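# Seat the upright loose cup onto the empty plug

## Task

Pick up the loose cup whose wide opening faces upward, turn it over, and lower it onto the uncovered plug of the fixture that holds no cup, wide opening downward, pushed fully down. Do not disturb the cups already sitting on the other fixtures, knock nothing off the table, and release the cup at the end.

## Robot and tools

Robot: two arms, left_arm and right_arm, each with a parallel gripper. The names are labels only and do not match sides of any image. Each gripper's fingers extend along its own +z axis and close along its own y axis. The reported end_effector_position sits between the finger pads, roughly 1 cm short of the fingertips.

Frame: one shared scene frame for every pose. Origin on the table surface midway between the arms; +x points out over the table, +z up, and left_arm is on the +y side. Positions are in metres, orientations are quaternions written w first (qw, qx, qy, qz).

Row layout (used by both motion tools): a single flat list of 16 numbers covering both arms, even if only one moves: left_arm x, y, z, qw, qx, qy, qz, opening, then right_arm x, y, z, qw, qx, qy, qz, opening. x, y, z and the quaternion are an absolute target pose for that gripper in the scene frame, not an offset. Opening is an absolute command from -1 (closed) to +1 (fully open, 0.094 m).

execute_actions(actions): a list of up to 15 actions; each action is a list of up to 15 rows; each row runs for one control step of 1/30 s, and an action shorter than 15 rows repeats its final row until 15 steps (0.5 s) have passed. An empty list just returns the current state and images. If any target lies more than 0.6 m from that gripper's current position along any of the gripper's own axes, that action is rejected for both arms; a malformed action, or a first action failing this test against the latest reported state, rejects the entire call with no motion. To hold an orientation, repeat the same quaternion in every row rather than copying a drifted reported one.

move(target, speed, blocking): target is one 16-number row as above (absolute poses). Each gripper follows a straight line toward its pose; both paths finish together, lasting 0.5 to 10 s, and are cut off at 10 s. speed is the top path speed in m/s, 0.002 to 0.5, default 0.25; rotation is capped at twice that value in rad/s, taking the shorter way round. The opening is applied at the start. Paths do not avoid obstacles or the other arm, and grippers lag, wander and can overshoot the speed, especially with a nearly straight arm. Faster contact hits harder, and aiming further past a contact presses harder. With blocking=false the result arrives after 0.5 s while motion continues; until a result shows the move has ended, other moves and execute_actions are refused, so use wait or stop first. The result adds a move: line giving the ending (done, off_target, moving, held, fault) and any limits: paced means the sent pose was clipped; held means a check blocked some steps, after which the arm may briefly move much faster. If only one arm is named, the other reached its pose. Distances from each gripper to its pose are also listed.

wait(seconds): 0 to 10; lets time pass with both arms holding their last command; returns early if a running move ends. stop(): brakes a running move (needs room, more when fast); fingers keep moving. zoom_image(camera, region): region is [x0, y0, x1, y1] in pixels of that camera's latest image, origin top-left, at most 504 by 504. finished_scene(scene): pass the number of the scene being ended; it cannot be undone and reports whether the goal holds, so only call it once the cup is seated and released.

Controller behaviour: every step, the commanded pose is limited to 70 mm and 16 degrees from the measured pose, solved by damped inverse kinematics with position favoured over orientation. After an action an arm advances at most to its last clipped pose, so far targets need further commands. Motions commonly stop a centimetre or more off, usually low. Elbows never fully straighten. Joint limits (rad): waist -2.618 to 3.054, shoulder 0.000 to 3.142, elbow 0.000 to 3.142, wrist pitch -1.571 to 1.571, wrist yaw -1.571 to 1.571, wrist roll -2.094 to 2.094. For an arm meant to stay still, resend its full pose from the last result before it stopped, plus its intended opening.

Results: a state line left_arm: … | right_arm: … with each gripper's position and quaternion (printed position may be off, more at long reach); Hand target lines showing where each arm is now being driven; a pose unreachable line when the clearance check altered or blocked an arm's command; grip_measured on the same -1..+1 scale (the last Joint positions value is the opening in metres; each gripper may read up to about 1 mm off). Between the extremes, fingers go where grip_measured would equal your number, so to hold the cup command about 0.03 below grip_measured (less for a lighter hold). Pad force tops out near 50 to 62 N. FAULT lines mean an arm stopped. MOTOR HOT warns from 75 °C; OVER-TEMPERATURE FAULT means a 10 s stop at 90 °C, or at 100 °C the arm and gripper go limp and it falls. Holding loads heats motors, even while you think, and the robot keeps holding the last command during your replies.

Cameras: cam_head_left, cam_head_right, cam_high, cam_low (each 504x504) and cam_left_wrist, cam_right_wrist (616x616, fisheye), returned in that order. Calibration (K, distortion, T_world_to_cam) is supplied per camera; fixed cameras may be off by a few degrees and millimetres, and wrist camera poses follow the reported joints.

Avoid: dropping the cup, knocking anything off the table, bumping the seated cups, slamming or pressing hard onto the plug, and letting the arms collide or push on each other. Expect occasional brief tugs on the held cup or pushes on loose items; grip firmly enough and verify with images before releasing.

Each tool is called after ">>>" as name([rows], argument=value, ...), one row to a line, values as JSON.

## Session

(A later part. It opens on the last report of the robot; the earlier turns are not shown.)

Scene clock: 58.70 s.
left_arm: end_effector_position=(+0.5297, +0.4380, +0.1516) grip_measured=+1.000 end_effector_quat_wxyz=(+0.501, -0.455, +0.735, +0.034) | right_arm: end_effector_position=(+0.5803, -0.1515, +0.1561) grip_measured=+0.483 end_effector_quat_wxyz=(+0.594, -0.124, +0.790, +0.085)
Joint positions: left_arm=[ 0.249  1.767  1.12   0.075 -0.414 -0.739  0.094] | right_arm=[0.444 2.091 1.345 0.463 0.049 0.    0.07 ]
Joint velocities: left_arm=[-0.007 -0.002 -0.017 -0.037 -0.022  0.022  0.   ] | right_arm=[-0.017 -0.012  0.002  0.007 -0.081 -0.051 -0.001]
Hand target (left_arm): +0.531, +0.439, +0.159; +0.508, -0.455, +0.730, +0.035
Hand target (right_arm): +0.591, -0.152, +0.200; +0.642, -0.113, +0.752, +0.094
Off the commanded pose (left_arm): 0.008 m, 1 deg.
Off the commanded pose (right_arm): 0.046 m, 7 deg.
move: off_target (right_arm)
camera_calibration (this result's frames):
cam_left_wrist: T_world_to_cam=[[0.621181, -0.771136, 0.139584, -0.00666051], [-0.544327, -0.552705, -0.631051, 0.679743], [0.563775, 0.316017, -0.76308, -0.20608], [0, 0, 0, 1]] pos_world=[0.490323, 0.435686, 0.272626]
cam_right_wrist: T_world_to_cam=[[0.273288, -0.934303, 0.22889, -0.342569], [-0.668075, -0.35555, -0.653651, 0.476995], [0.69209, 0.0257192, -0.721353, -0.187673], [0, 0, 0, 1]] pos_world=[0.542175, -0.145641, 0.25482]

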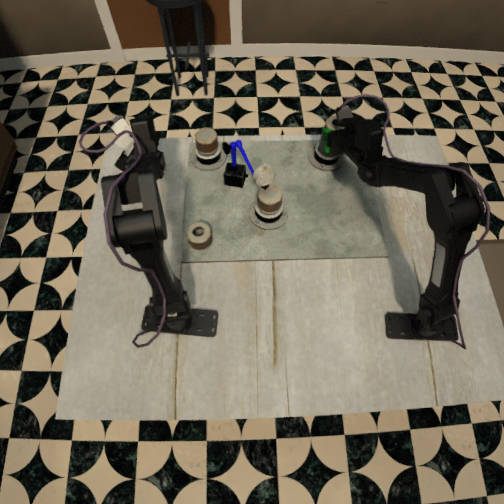

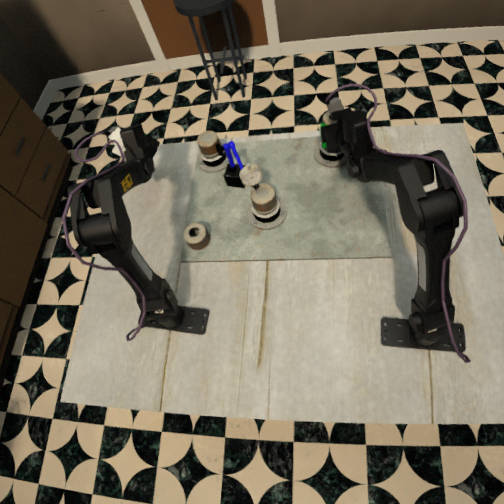

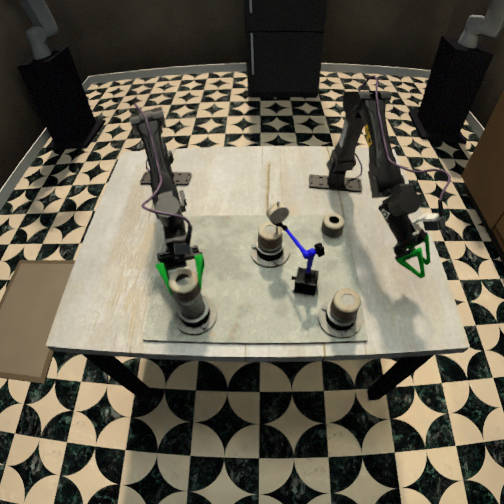

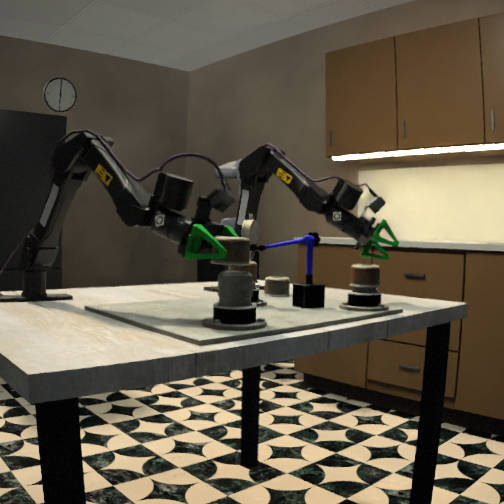

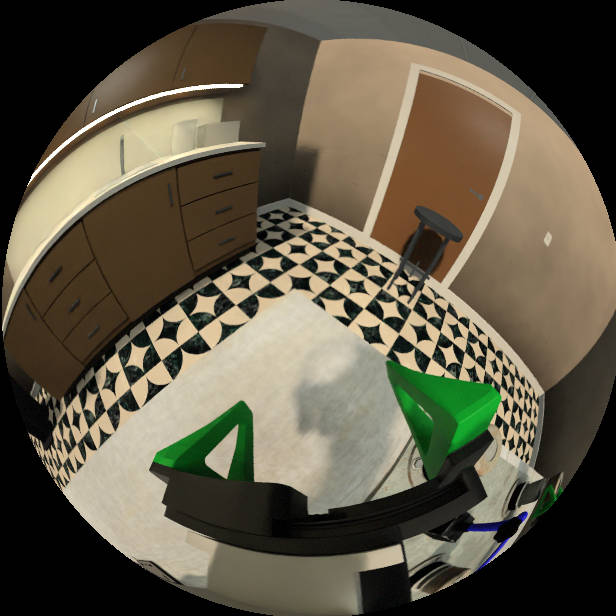

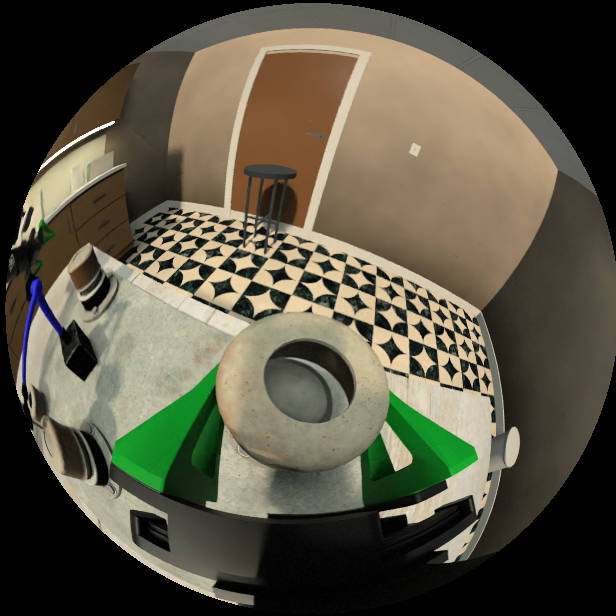

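>>> move(target=[0.531, 0.439, 0.159, 0.508, -0.455, 0.730, 0.035, 1, 0.604, -0.1465, 0.205, 0.6553, -0.1107, 0.7407, 0.0979, 0.38], speed=0.06)

>>> zoom_image(camera="cam_low", region=[150, 180, 310, 340])

>>> zoom_image(camera="cam_right_wrist", region=[200, 290, 410, 500])

Scene clock: 63.37 s.
left_arm: end_effector_position=(+0.5297, +0.4380, +0.1516) grip_measured=+1.000 end_effector_quat_wxyz=(+0.501, -0.455, +0.735, +0.034) | right_arm: end_effector_position=(+0.5885, -0.1485, +0.1580) grip_measured=+0.483 end_effector_quat_wxyz=(+0.606, -0.122, +0.781, +0.087)
Joint positions: left_arm=[ 0.249  1.767  1.12   0.075 -0.414 -0.739  0.094] | right_arm=[0.444 2.123 1.372 0.498 0.049 0.    0.07 ]
Joint velocities: left_arm=[-0.007 -0.002  0.002 -0.037  0.007  0.022  0.   ] | right_arm=[-0.017 -0.012 -0.007  0.007  0.007 -0.007  0.   ]
Hand target (left_arm): +0.531, +0.439, +0.159; +0.508, -0.455, +0.730, +0.035
Hand target (right_arm): +0.599, -0.148, +0.205; +0.655, -0.112, +0.741, +0.096
Off the commanded pose (left_arm): 0.008 m, 1 deg.
Off the commanded pose (right_arm): 0.049 m, 7 deg.
move: off_target (right_arm)
camera_calibration (this result's frames):
cam_left_wrist: T_world_to_cam=[[0.621181, -0.771136, 0.139584, -0.00666051], [-0.544327, -0.552705, -0.631051, 0.679743], [0.563775, 0.316017, -0.76308, -0.20608], [0, 0, 0, 1]] pos_world=[0.490323, 0.435686, 0.272626]
cam_right_wrist: T_world_to_cam=[[0.266748, -0.936672, 0.226915, -0.338678], [-0.648995, -0.348639, -0.676208, 0.478184], [0.712496, 0.0331106, -0.700894, -0.206143], [0, 0, 0, 1]] pos_world=[0.547557, -0.143691, 0.255719]

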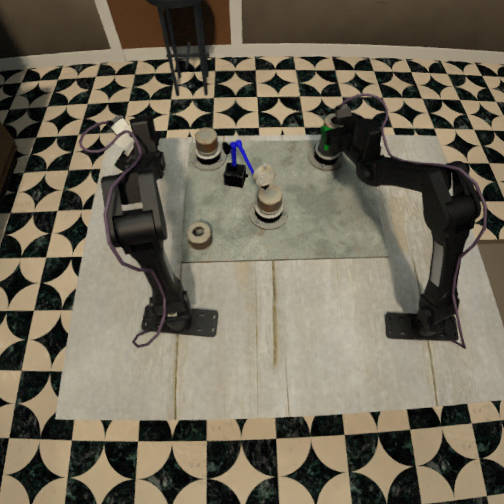

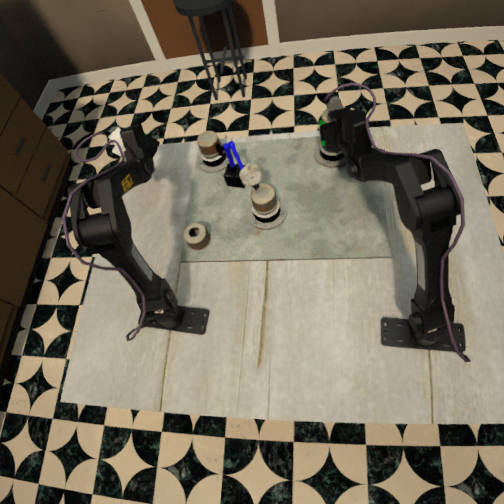

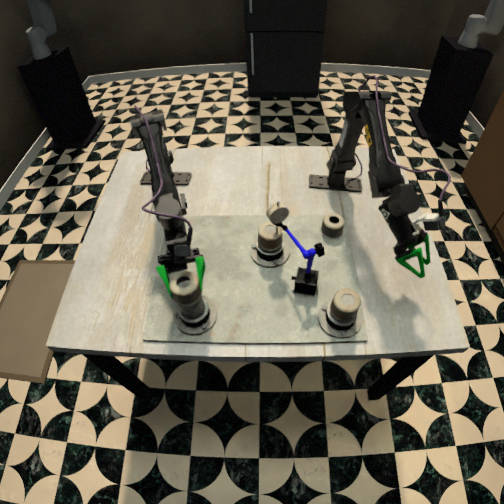

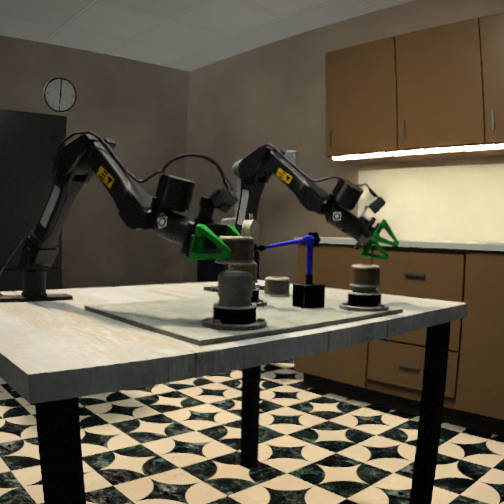

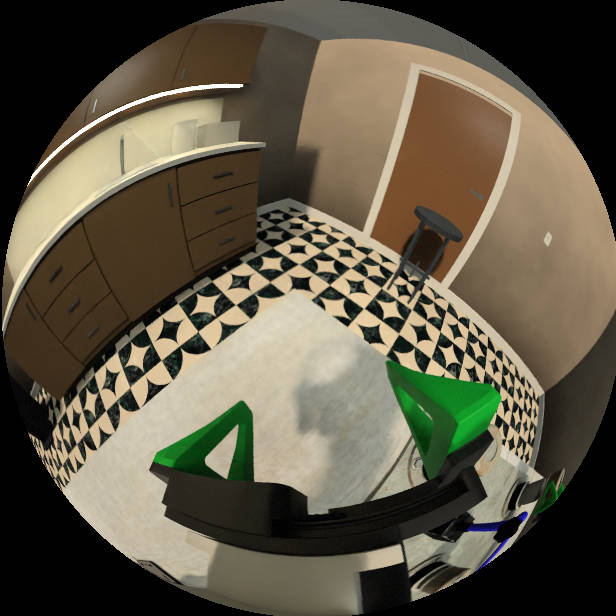

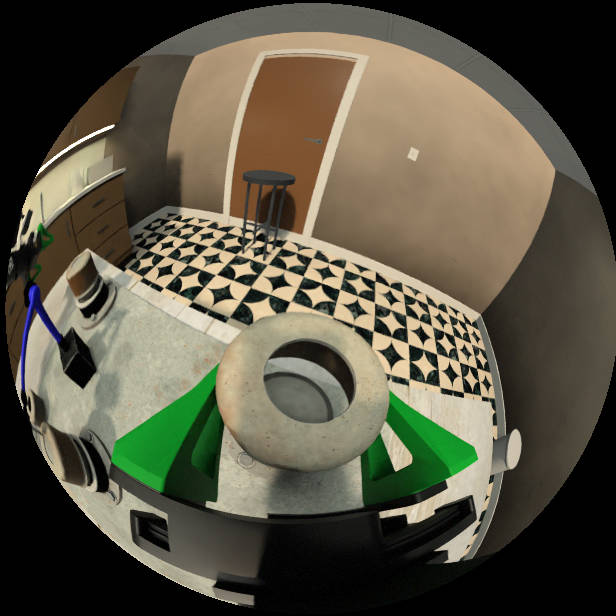

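Region (150, 180, 310, 340) of cam_low's 504x504 image, scaled by 3.150, with more detail than that image has.

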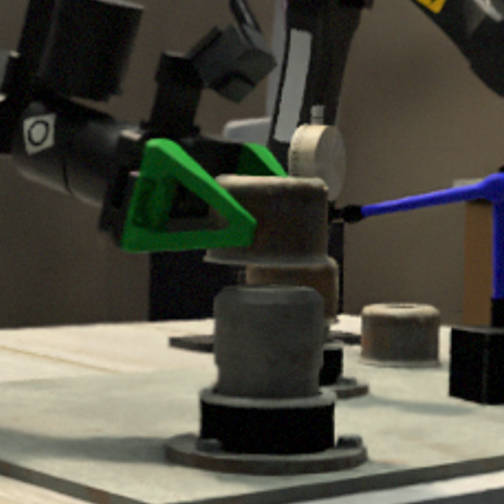

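Region (200, 290, 410, 500) of cam_right_wrist's 616x616 image, scaled by 2.400, with more detail than that image has.

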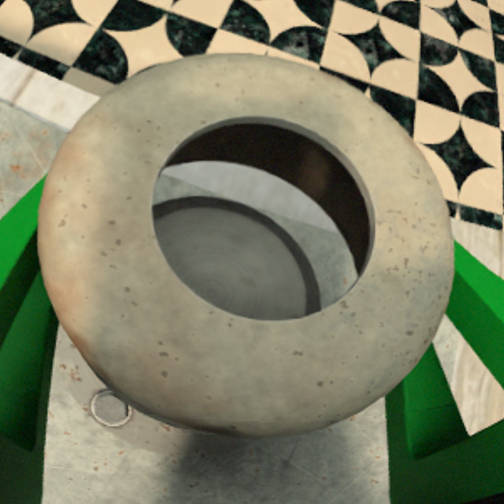

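>>> move(target=[0.531, 0.439, 0.159, 0.508, -0.455, 0.730, 0.035, 1, 0.598, -0.1460, 0.180, 0.6553, -0.1107, 0.7407, 0.0979, 0.38], speed=0.05)

>>> zoom_image(camera="cam_low", region=[150, 180, 310, 340])

>>> zoom_image(camera="cam_right_wrist", region=[200, 290, 410, 500])

Scene clock: 68.87 s.
left_arm: end_effector_position=(+0.5297, +0.4380, +0.1516) grip_measured=+1.000 end_effector_quat_wxyz=(+0.501, -0.455, +0.735, +0.034) | right_arm: end_effector_position=(+0.5943, -0.1464, +0.1516) grip_measured=+0.483 end_effector_quat_wxyz=(+0.620, -0.120, +0.770, +0.090)
Joint positions: left_arm=[ 0.249  1.767  1.12   0.075 -0.414 -0.739  0.094] | right_arm=[0.444 2.165 1.372 0.577 0.049 0.    0.07 ]
Joint velocities: left_arm=[-0.002  0.012 -0.002  0.066 -0.037  0.022  0.   ] | right_arm=[-0.002 -0.022 -0.012  0.051  0.022 -0.007 -0.   ]
Hand target (left_arm): +0.531, +0.439, +0.159; +0.508, -0.455, +0.730, +0.035
Hand target (right_arm): +0.597, -0.146, +0.180; +0.655, -0.111, +0.741, +0.097
Off the commanded pose (left_arm): 0.008 m, 1 deg.
Off the commanded pose (right_arm): 0.029 m, 5 deg.
move: off_target (right_arm)
camera_calibration (this result's frames):
cam_left_wrist: T_world_to_cam=[[0.621181, -0.771136, 0.139584, -0.00666051], [-0.544327, -0.552705, -0.631051, 0.679743], [0.563775, 0.316017, -0.76308, -0.20608], [0, 0, 0, 1]] pos_world=[0.490323, 0.435686, 0.272626]
cam_right_wrist: T_world_to_cam=[[0.25898, -0.939486, 0.224267, -0.332199], [-0.625257, -0.340041, -0.702443, 0.469413], [0.736195, 0.0416945, -0.675484, -0.231475], [0, 0, 0, 1]] pos_world=[0.549947, -0.142826, 0.247879]

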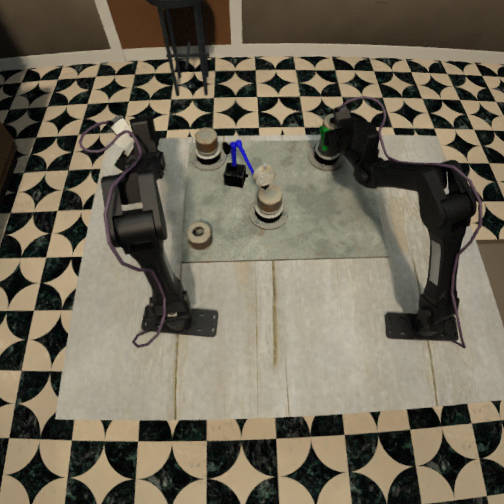

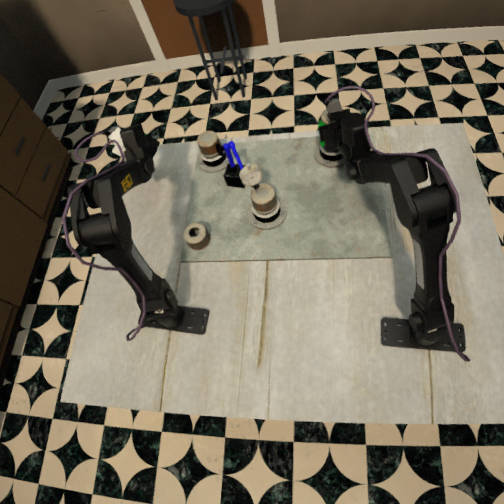

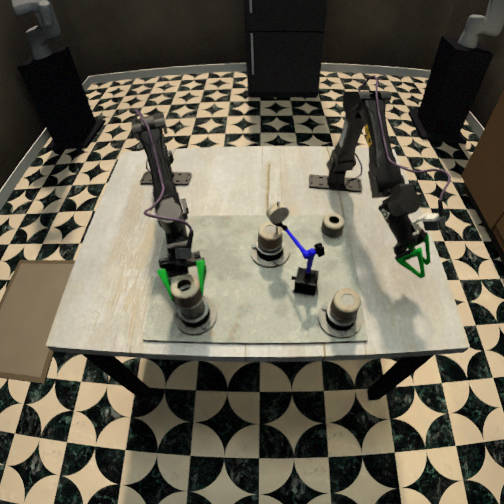

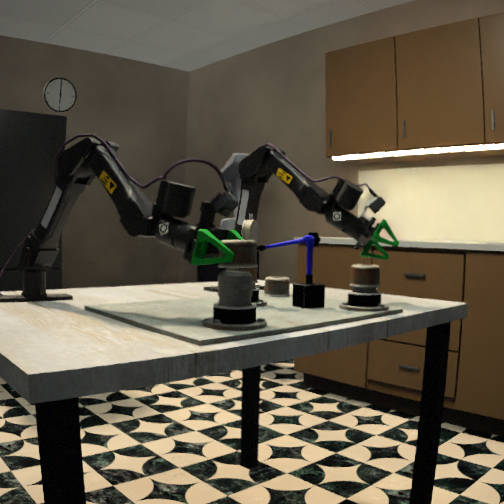

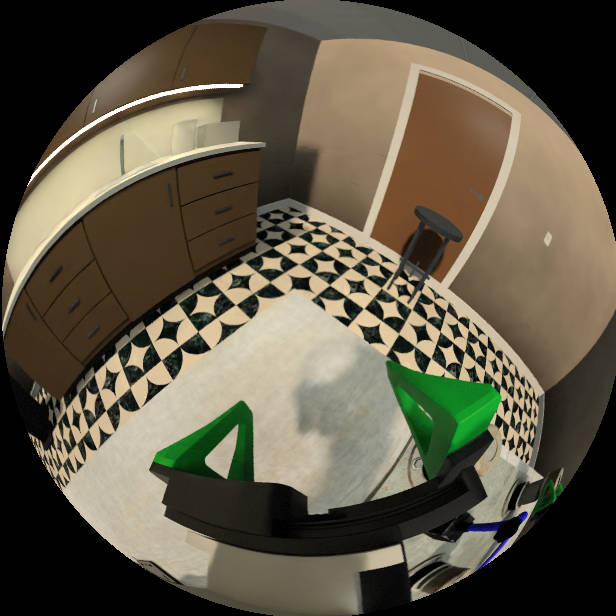

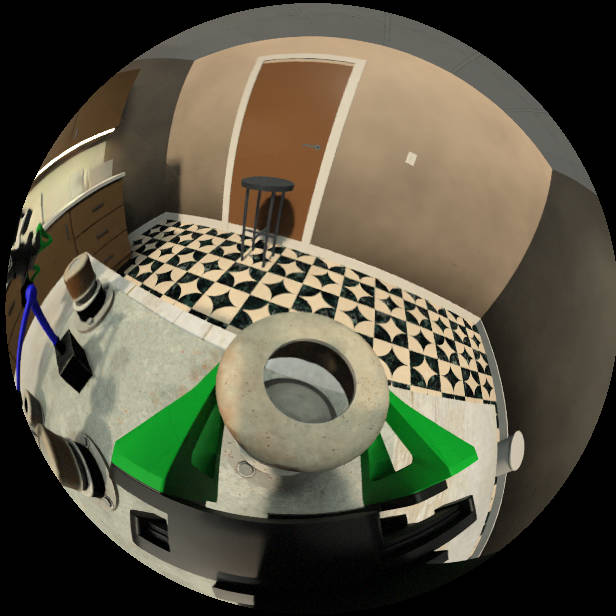

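Region (150, 180, 310, 340) of cam_low's 504x504 image, scaled by 3.150, with more detail than that image has.

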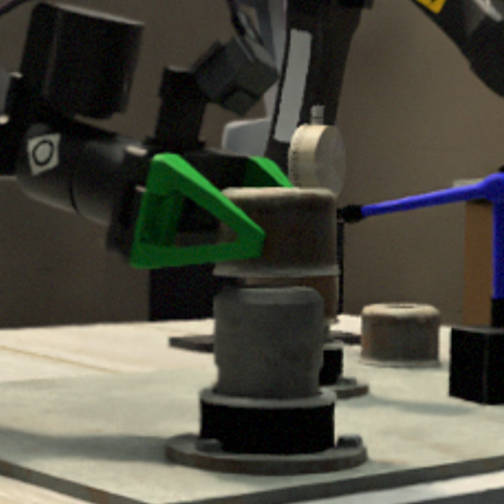

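Region (200, 290, 410, 500) of cam_right_wrist's 616x616 image, scaled by 2.400, with more detail than that image has.

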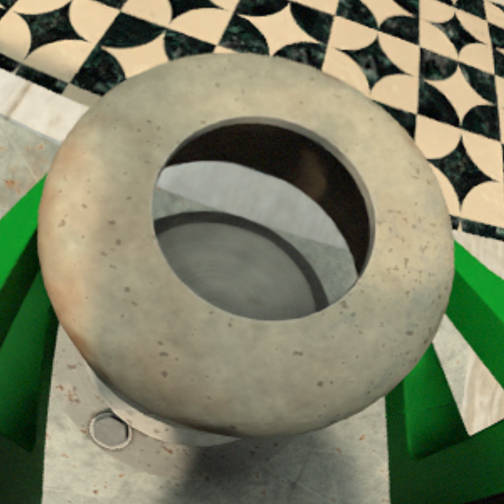

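>>> move(target=[0.531, 0.439, 0.159, 0.508, -0.455, 0.730, 0.035, 1, 0.590, -0.1465, 0.178, 0.6423, -0.1124, 0.7521, 0.0960, 0.38], speed=0.05)

>>> zoom_image(camera="cam_low", region=[150, 180, 310, 340])

>>> zoom_image(camera="cam_right_wrist", region=[200, 290, 410, 500])

Scene clock: 71.07 s.
left_arm: end_effector_position=(+0.5297, +0.4380, +0.1516) grip_measured=+1.000 end_effector_quat_wxyz=(+0.501, -0.455, +0.735, +0.034) | right_arm: end_effector_position=(+0.5930, -0.1469, +0.1426) grip_measured=+0.483 end_effector_quat_wxyz=(+0.609, -0.121, +0.779, +0.087)
Joint positions: left_arm=[ 0.249  1.767  1.12   0.075 -0.414 -0.739  0.094] | right_arm=[0.444 2.17  1.372 0.551 0.049 0.    0.07 ]
Joint velocities: left_arm=[-0.007 -0.022 -0.007 -0.037 -0.081 -0.022  0.   ] | right_arm=[ 0.007 -0.012 -0.002 -0.037 -0.066 -0.007 -0.   ]
Hand target (left_arm): +0.531, +0.439, +0.159; +0.508, -0.455, +0.730, +0.035
Hand target (right_arm): +0.590, -0.147, +0.178; +0.642, -0.113, +0.752, +0.096
Off the commanded pose (left_arm): 0.008 m, 1 deg.
Off the commanded pose (right_arm): 0.036 m, 5 deg.
move: off_target (right_arm)
camera_calibration (this result's frames):
cam_left_wrist: T_world_to_cam=[[0.621181, -0.771136, 0.139584, -0.00666051], [-0.544327, -0.552705, -0.631051, 0.679743], [0.563775, 0.316017, -0.76308, -0.20608], [0, 0, 0, 1]] pos_world=[0.490323, 0.435686, 0.272626]
cam_right_wrist: T_world_to_cam=[[0.265447, -0.937143, 0.226495, -0.334084], [-0.645101, -0.347229, -0.680644, 0.469717], [0.716507, 0.0345631, -0.696723, -0.222969], [0, 0, 0, 1]] pos_world=[0.551456, -0.142279, 0.24003]

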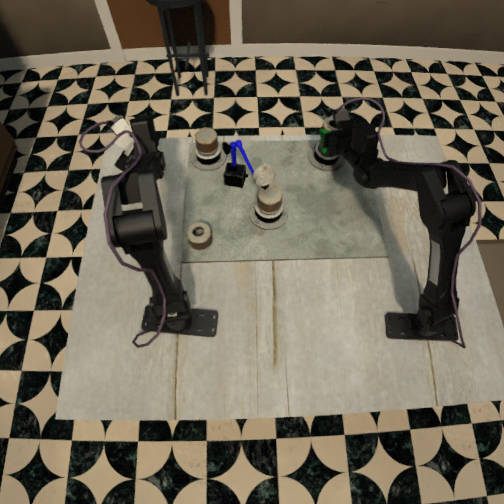

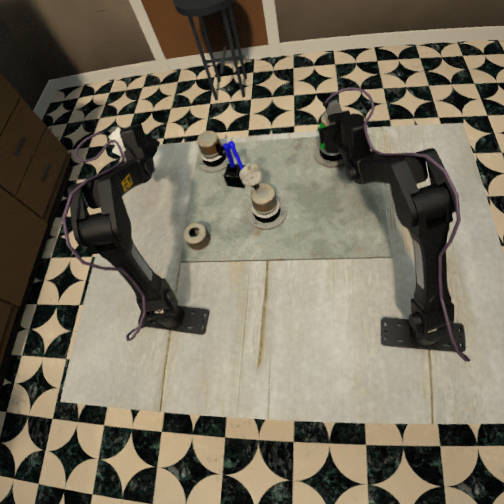

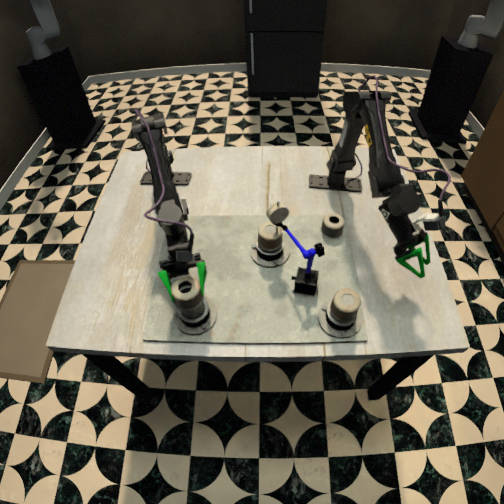

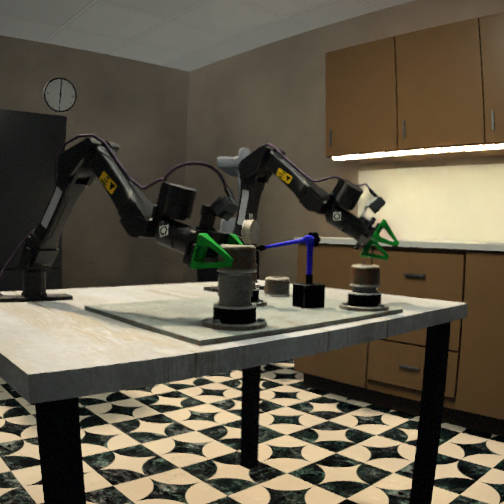

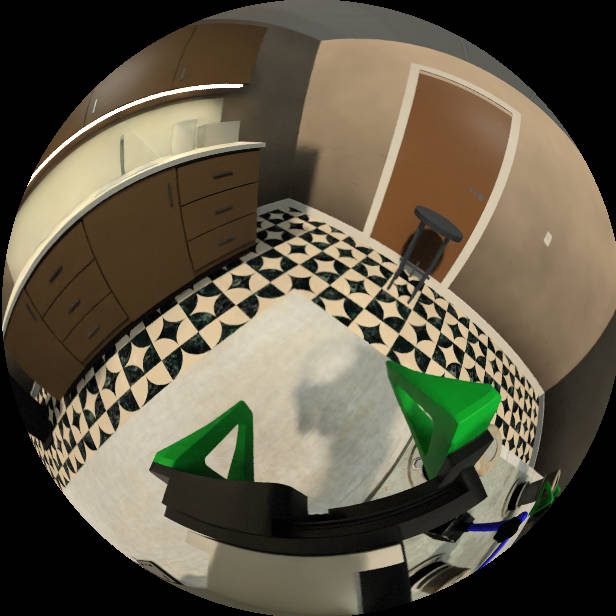

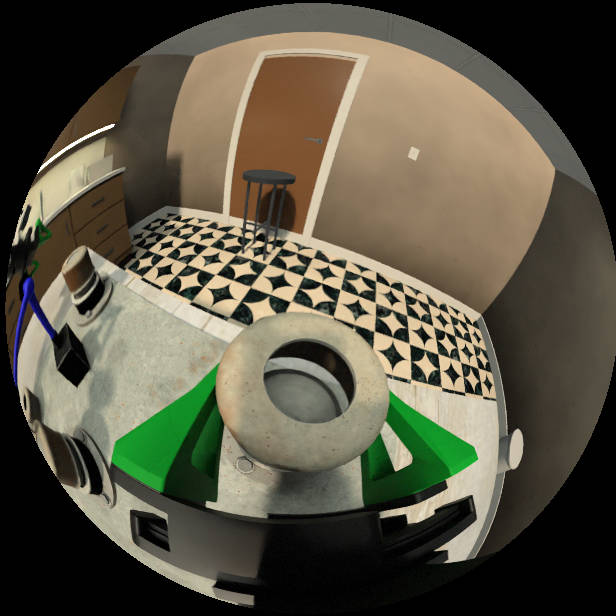

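Region (150, 180, 310, 340) of cam_low's 504x504 image, scaled by 3.150, with more detail than that image has.

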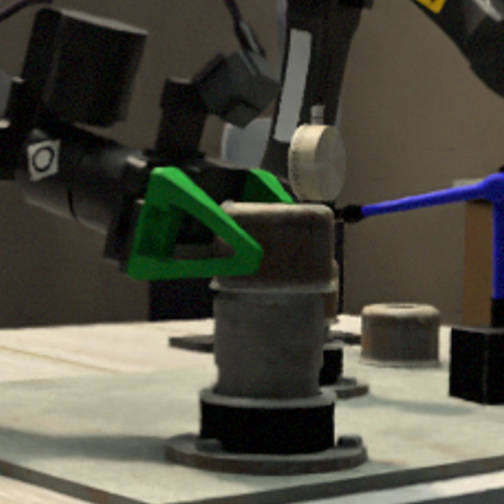

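Region (200, 290, 410, 500) of cam_right_wrist's 616x616 image, scaled by 2.400, with more detail than that image has.

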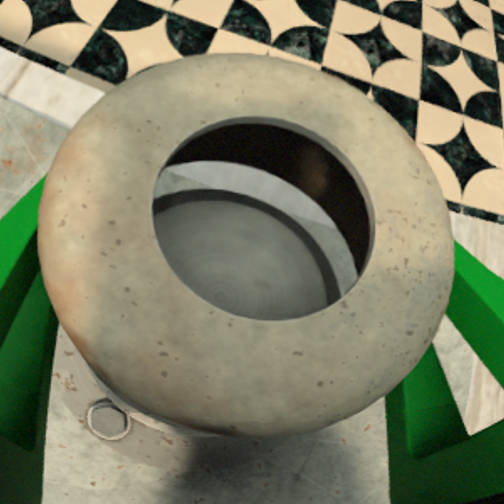

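>>> move(target=[0.531, 0.439, 0.159, 0.508, -0.455, 0.730, 0.035, 1, 0.582, -0.1480, 0.165, 0.6423, -0.1124, 0.7521, 0.0960, 0.38], speed=0.04)

>>> zoom_image(camera="cam_low", region=[150, 180, 310, 340])

>>> zoom_image(camera="cam_right_wrist", region=[200, 290, 410, 500])

Scene clock: 73.77 s.
left_arm: end_effector_position=(+0.5297, +0.4380, +0.1516) grip_measured=+1.000 end_effector_quat_wxyz=(+0.501, -0.455, +0.735, +0.034) | right_arm: end_effector_position=(+0.5899, -0.1479, +0.1294) grip_measured=+0.483 end_effector_quat_wxyz=(+0.610, -0.121, +0.778, +0.088)
Joint positions: left_arm=[ 0.249  1.767  1.12   0.075 -0.414 -0.739  0.094] | right_arm=[0.444 2.189 1.336 0.61  0.049 0.001 0.07 ]
Joint velocities: left_arm=[-0.012  0.007  0.007  0.007 -0.022  0.037  0.   ] | right_arm=[ 0.002 -0.012 -0.017  0.037 -0.022 -0.037  0.001]
Hand target (left_arm): +0.531, +0.439, +0.159; +0.508, -0.455, +0.730, +0.035
Hand target (right_arm): +0.583, -0.148, +0.164; +0.642, -0.113, +0.753, +0.095
Off the commanded pose (left_arm): 0.008 m, 1 deg.
Off the commanded pose (right_arm): 0.036 m, 5 deg.
move: off_target (right_arm)
camera_calibration (this result's frames):
cam_left_wrist: T_world_to_cam=[[0.621181, -0.771136, 0.139584, -0.00666051], [-0.544327, -0.552705, -0.631051, 0.679743], [0.563775, 0.316017, -0.76308, -0.20608], [0, 0, 0, 1]] pos_world=[0.490323, 0.435686, 0.272626]
cam_right_wrist: T_world_to_cam=[[0.264644, -0.93773, 0.225003, -0.330678], [-0.642375, -0.345441, -0.684123, 0.457485], [0.719248, 0.0365129, -0.693793, -0.231614], [0, 0, 0, 1]] pos_world=[0.547977, -0.143595, 0.226687]

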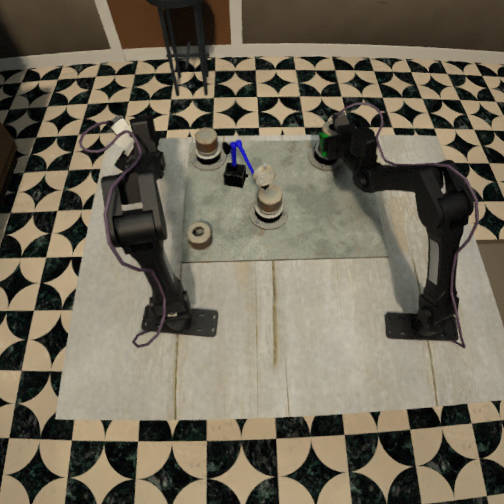

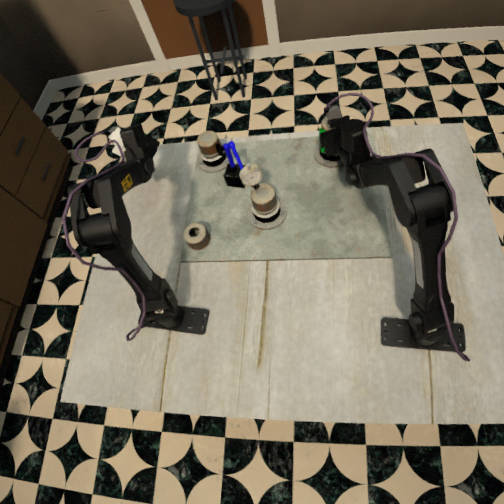

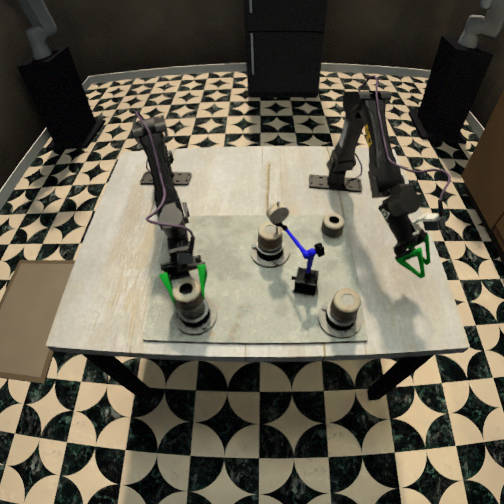

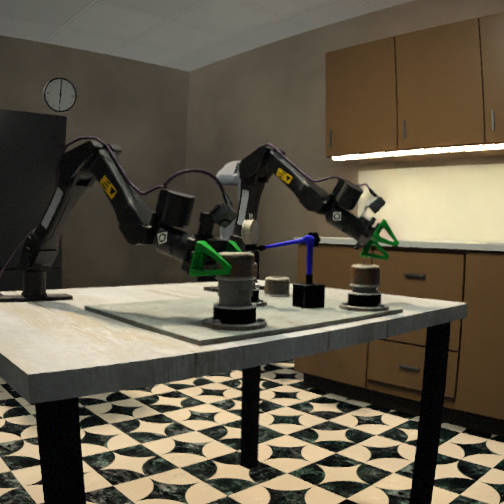

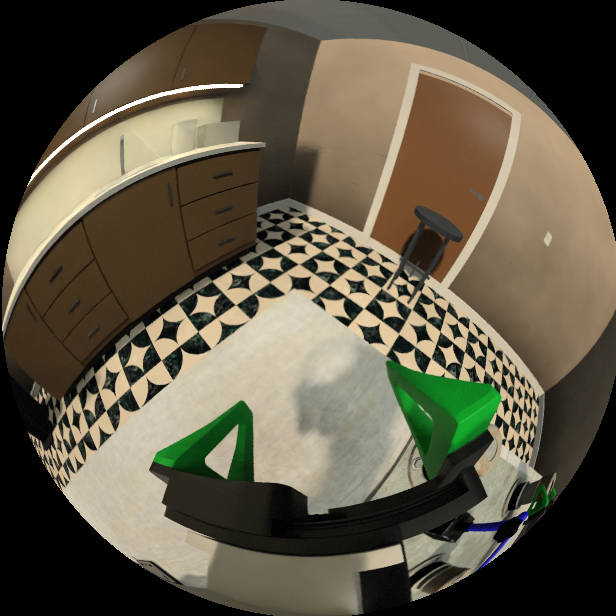

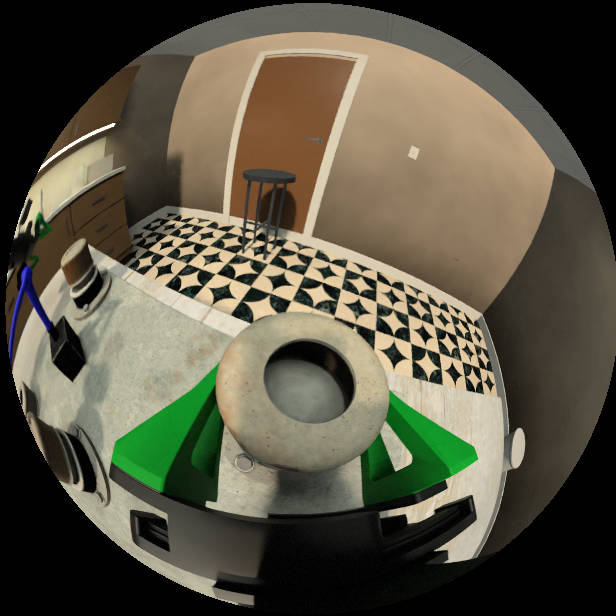

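Region (150, 180, 310, 340) of cam_low's 504x504 image, scaled by 3.150, with more detail than that image has.

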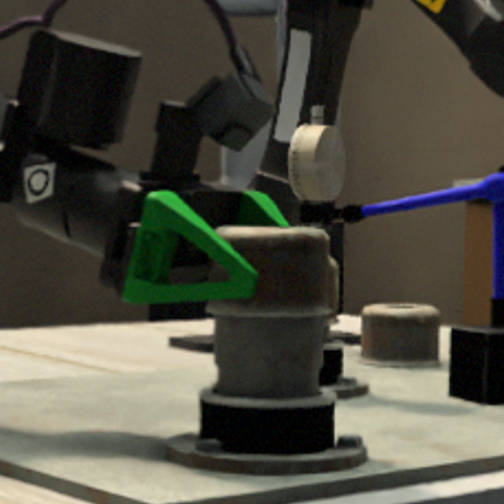

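Region (200, 290, 410, 500) of cam_right_wrist's 616x616 image, scaled by 2.400, with more detail than that image has.

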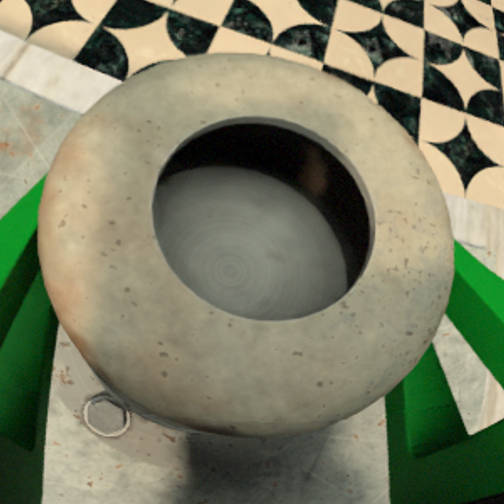

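>>> move(target=[0.531, 0.439, 0.159, 0.508, -0.455, 0.730, 0.035, 1, 0.580, -0.1480, 0.138, 0.6423, -0.1124, 0.7521, 0.0960, 0.38], speed=0.04)

>>> zoom_image(camera="cam_low", region=[150, 180, 310, 340])

Scene clock: 76.10 s.
left_arm: end_effector_position=(+0.5297, +0.4380, +0.1516) grip_measured=+1.000 end_effector_quat_wxyz=(+0.501, -0.455, +0.735, +0.034) | right_arm: end_effector_position=(+0.5892, -0.1482, +0.1264) grip_measured=+0.483 end_effector_quat_wxyz=(+0.631, -0.117, +0.761, +0.092)
Joint positions: left_arm=[ 0.249  1.767  1.12   0.075 -0.414 -0.739  0.094] | right_arm=[0.444 2.215 1.302 0.726 0.049 0.001 0.07 ]
Joint velocities: left_arm=[ 0.002  0.007 -0.002  0.051 -0.022  0.022  0.   ] | right_arm=[-0.007  0.007 -0.027  0.095 -0.022 -0.051  0.001]
Hand target (left_arm): +0.531, +0.439, +0.159; +0.508, -0.455, +0.730, +0.035
Hand target (right_arm): +0.581, -0.148, +0.138; +0.642, -0.113, +0.752, +0.095
Off the commanded pose (left_arm): 0.008 m, 1 deg.
Off the commanded pose (right_arm): 0.015 m, 2 deg.
move: off_target (right_arm)
camera_calibration (this result's frames):
cam_left_wrist: T_world_to_cam=[[0.621181, -0.771136, 0.139584, -0.00666051], [-0.544327, -0.552705, -0.631051, 0.679743], [0.563775, 0.316017, -0.76308, -0.20608], [0, 0, 0, 1]] pos_world=[0.490323, 0.435686, 0.272626]
cam_right_wrist: T_world_to_cam=[[0.253129, -0.941901, 0.220791, -0.323363], [-0.606035, -0.332279, -0.722712, 0.440358], [0.754087, 0.0491319, -0.654935, -0.256742], [0, 0, 0, 1]] pos_world=[0.542331, -0.14564, 0.221499]

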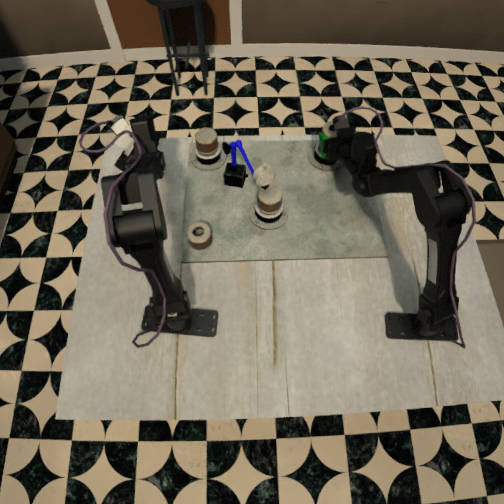

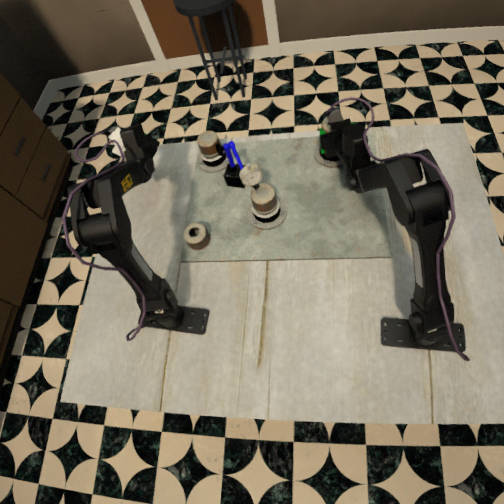

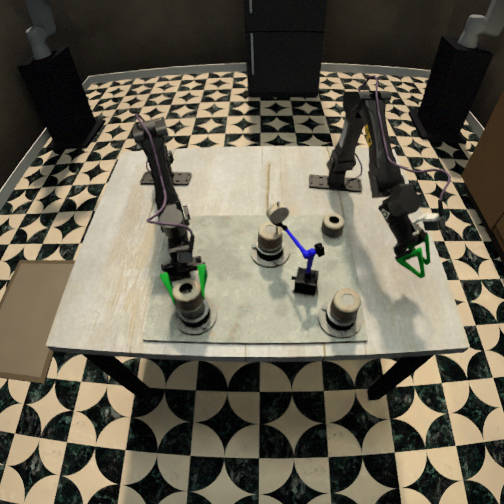

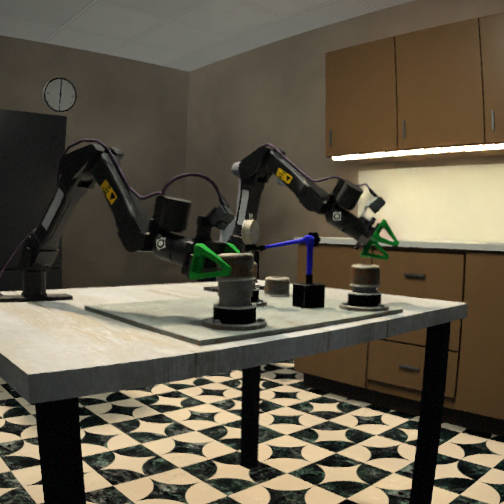

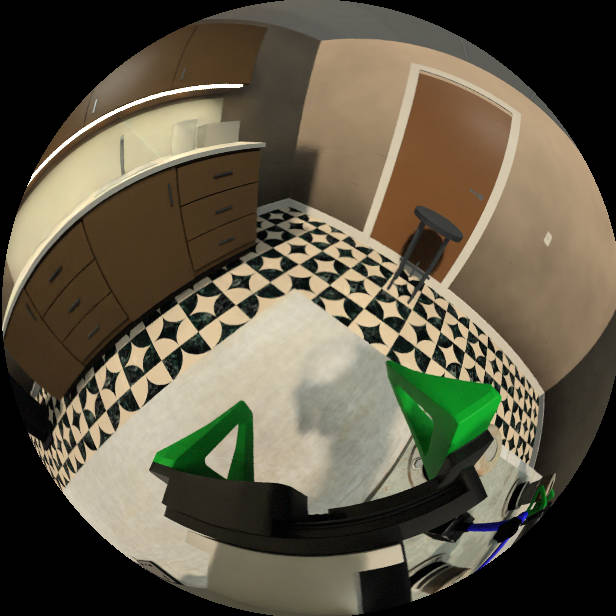

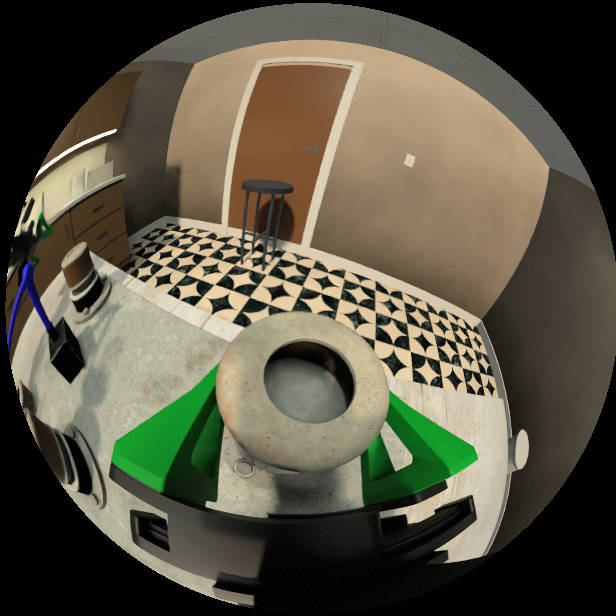

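Region (150, 180, 310, 340) of cam_low's 504x504 image, scaled by 3.150, with more detail than that image has.

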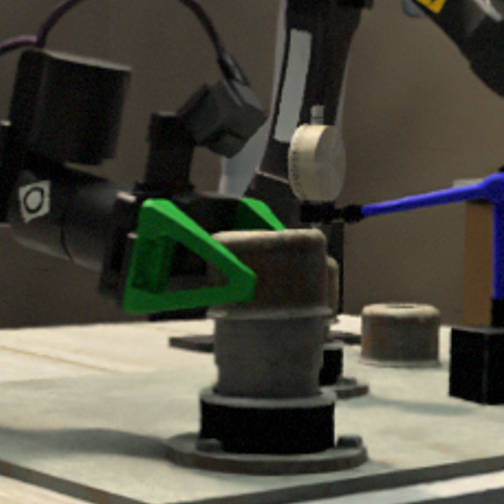

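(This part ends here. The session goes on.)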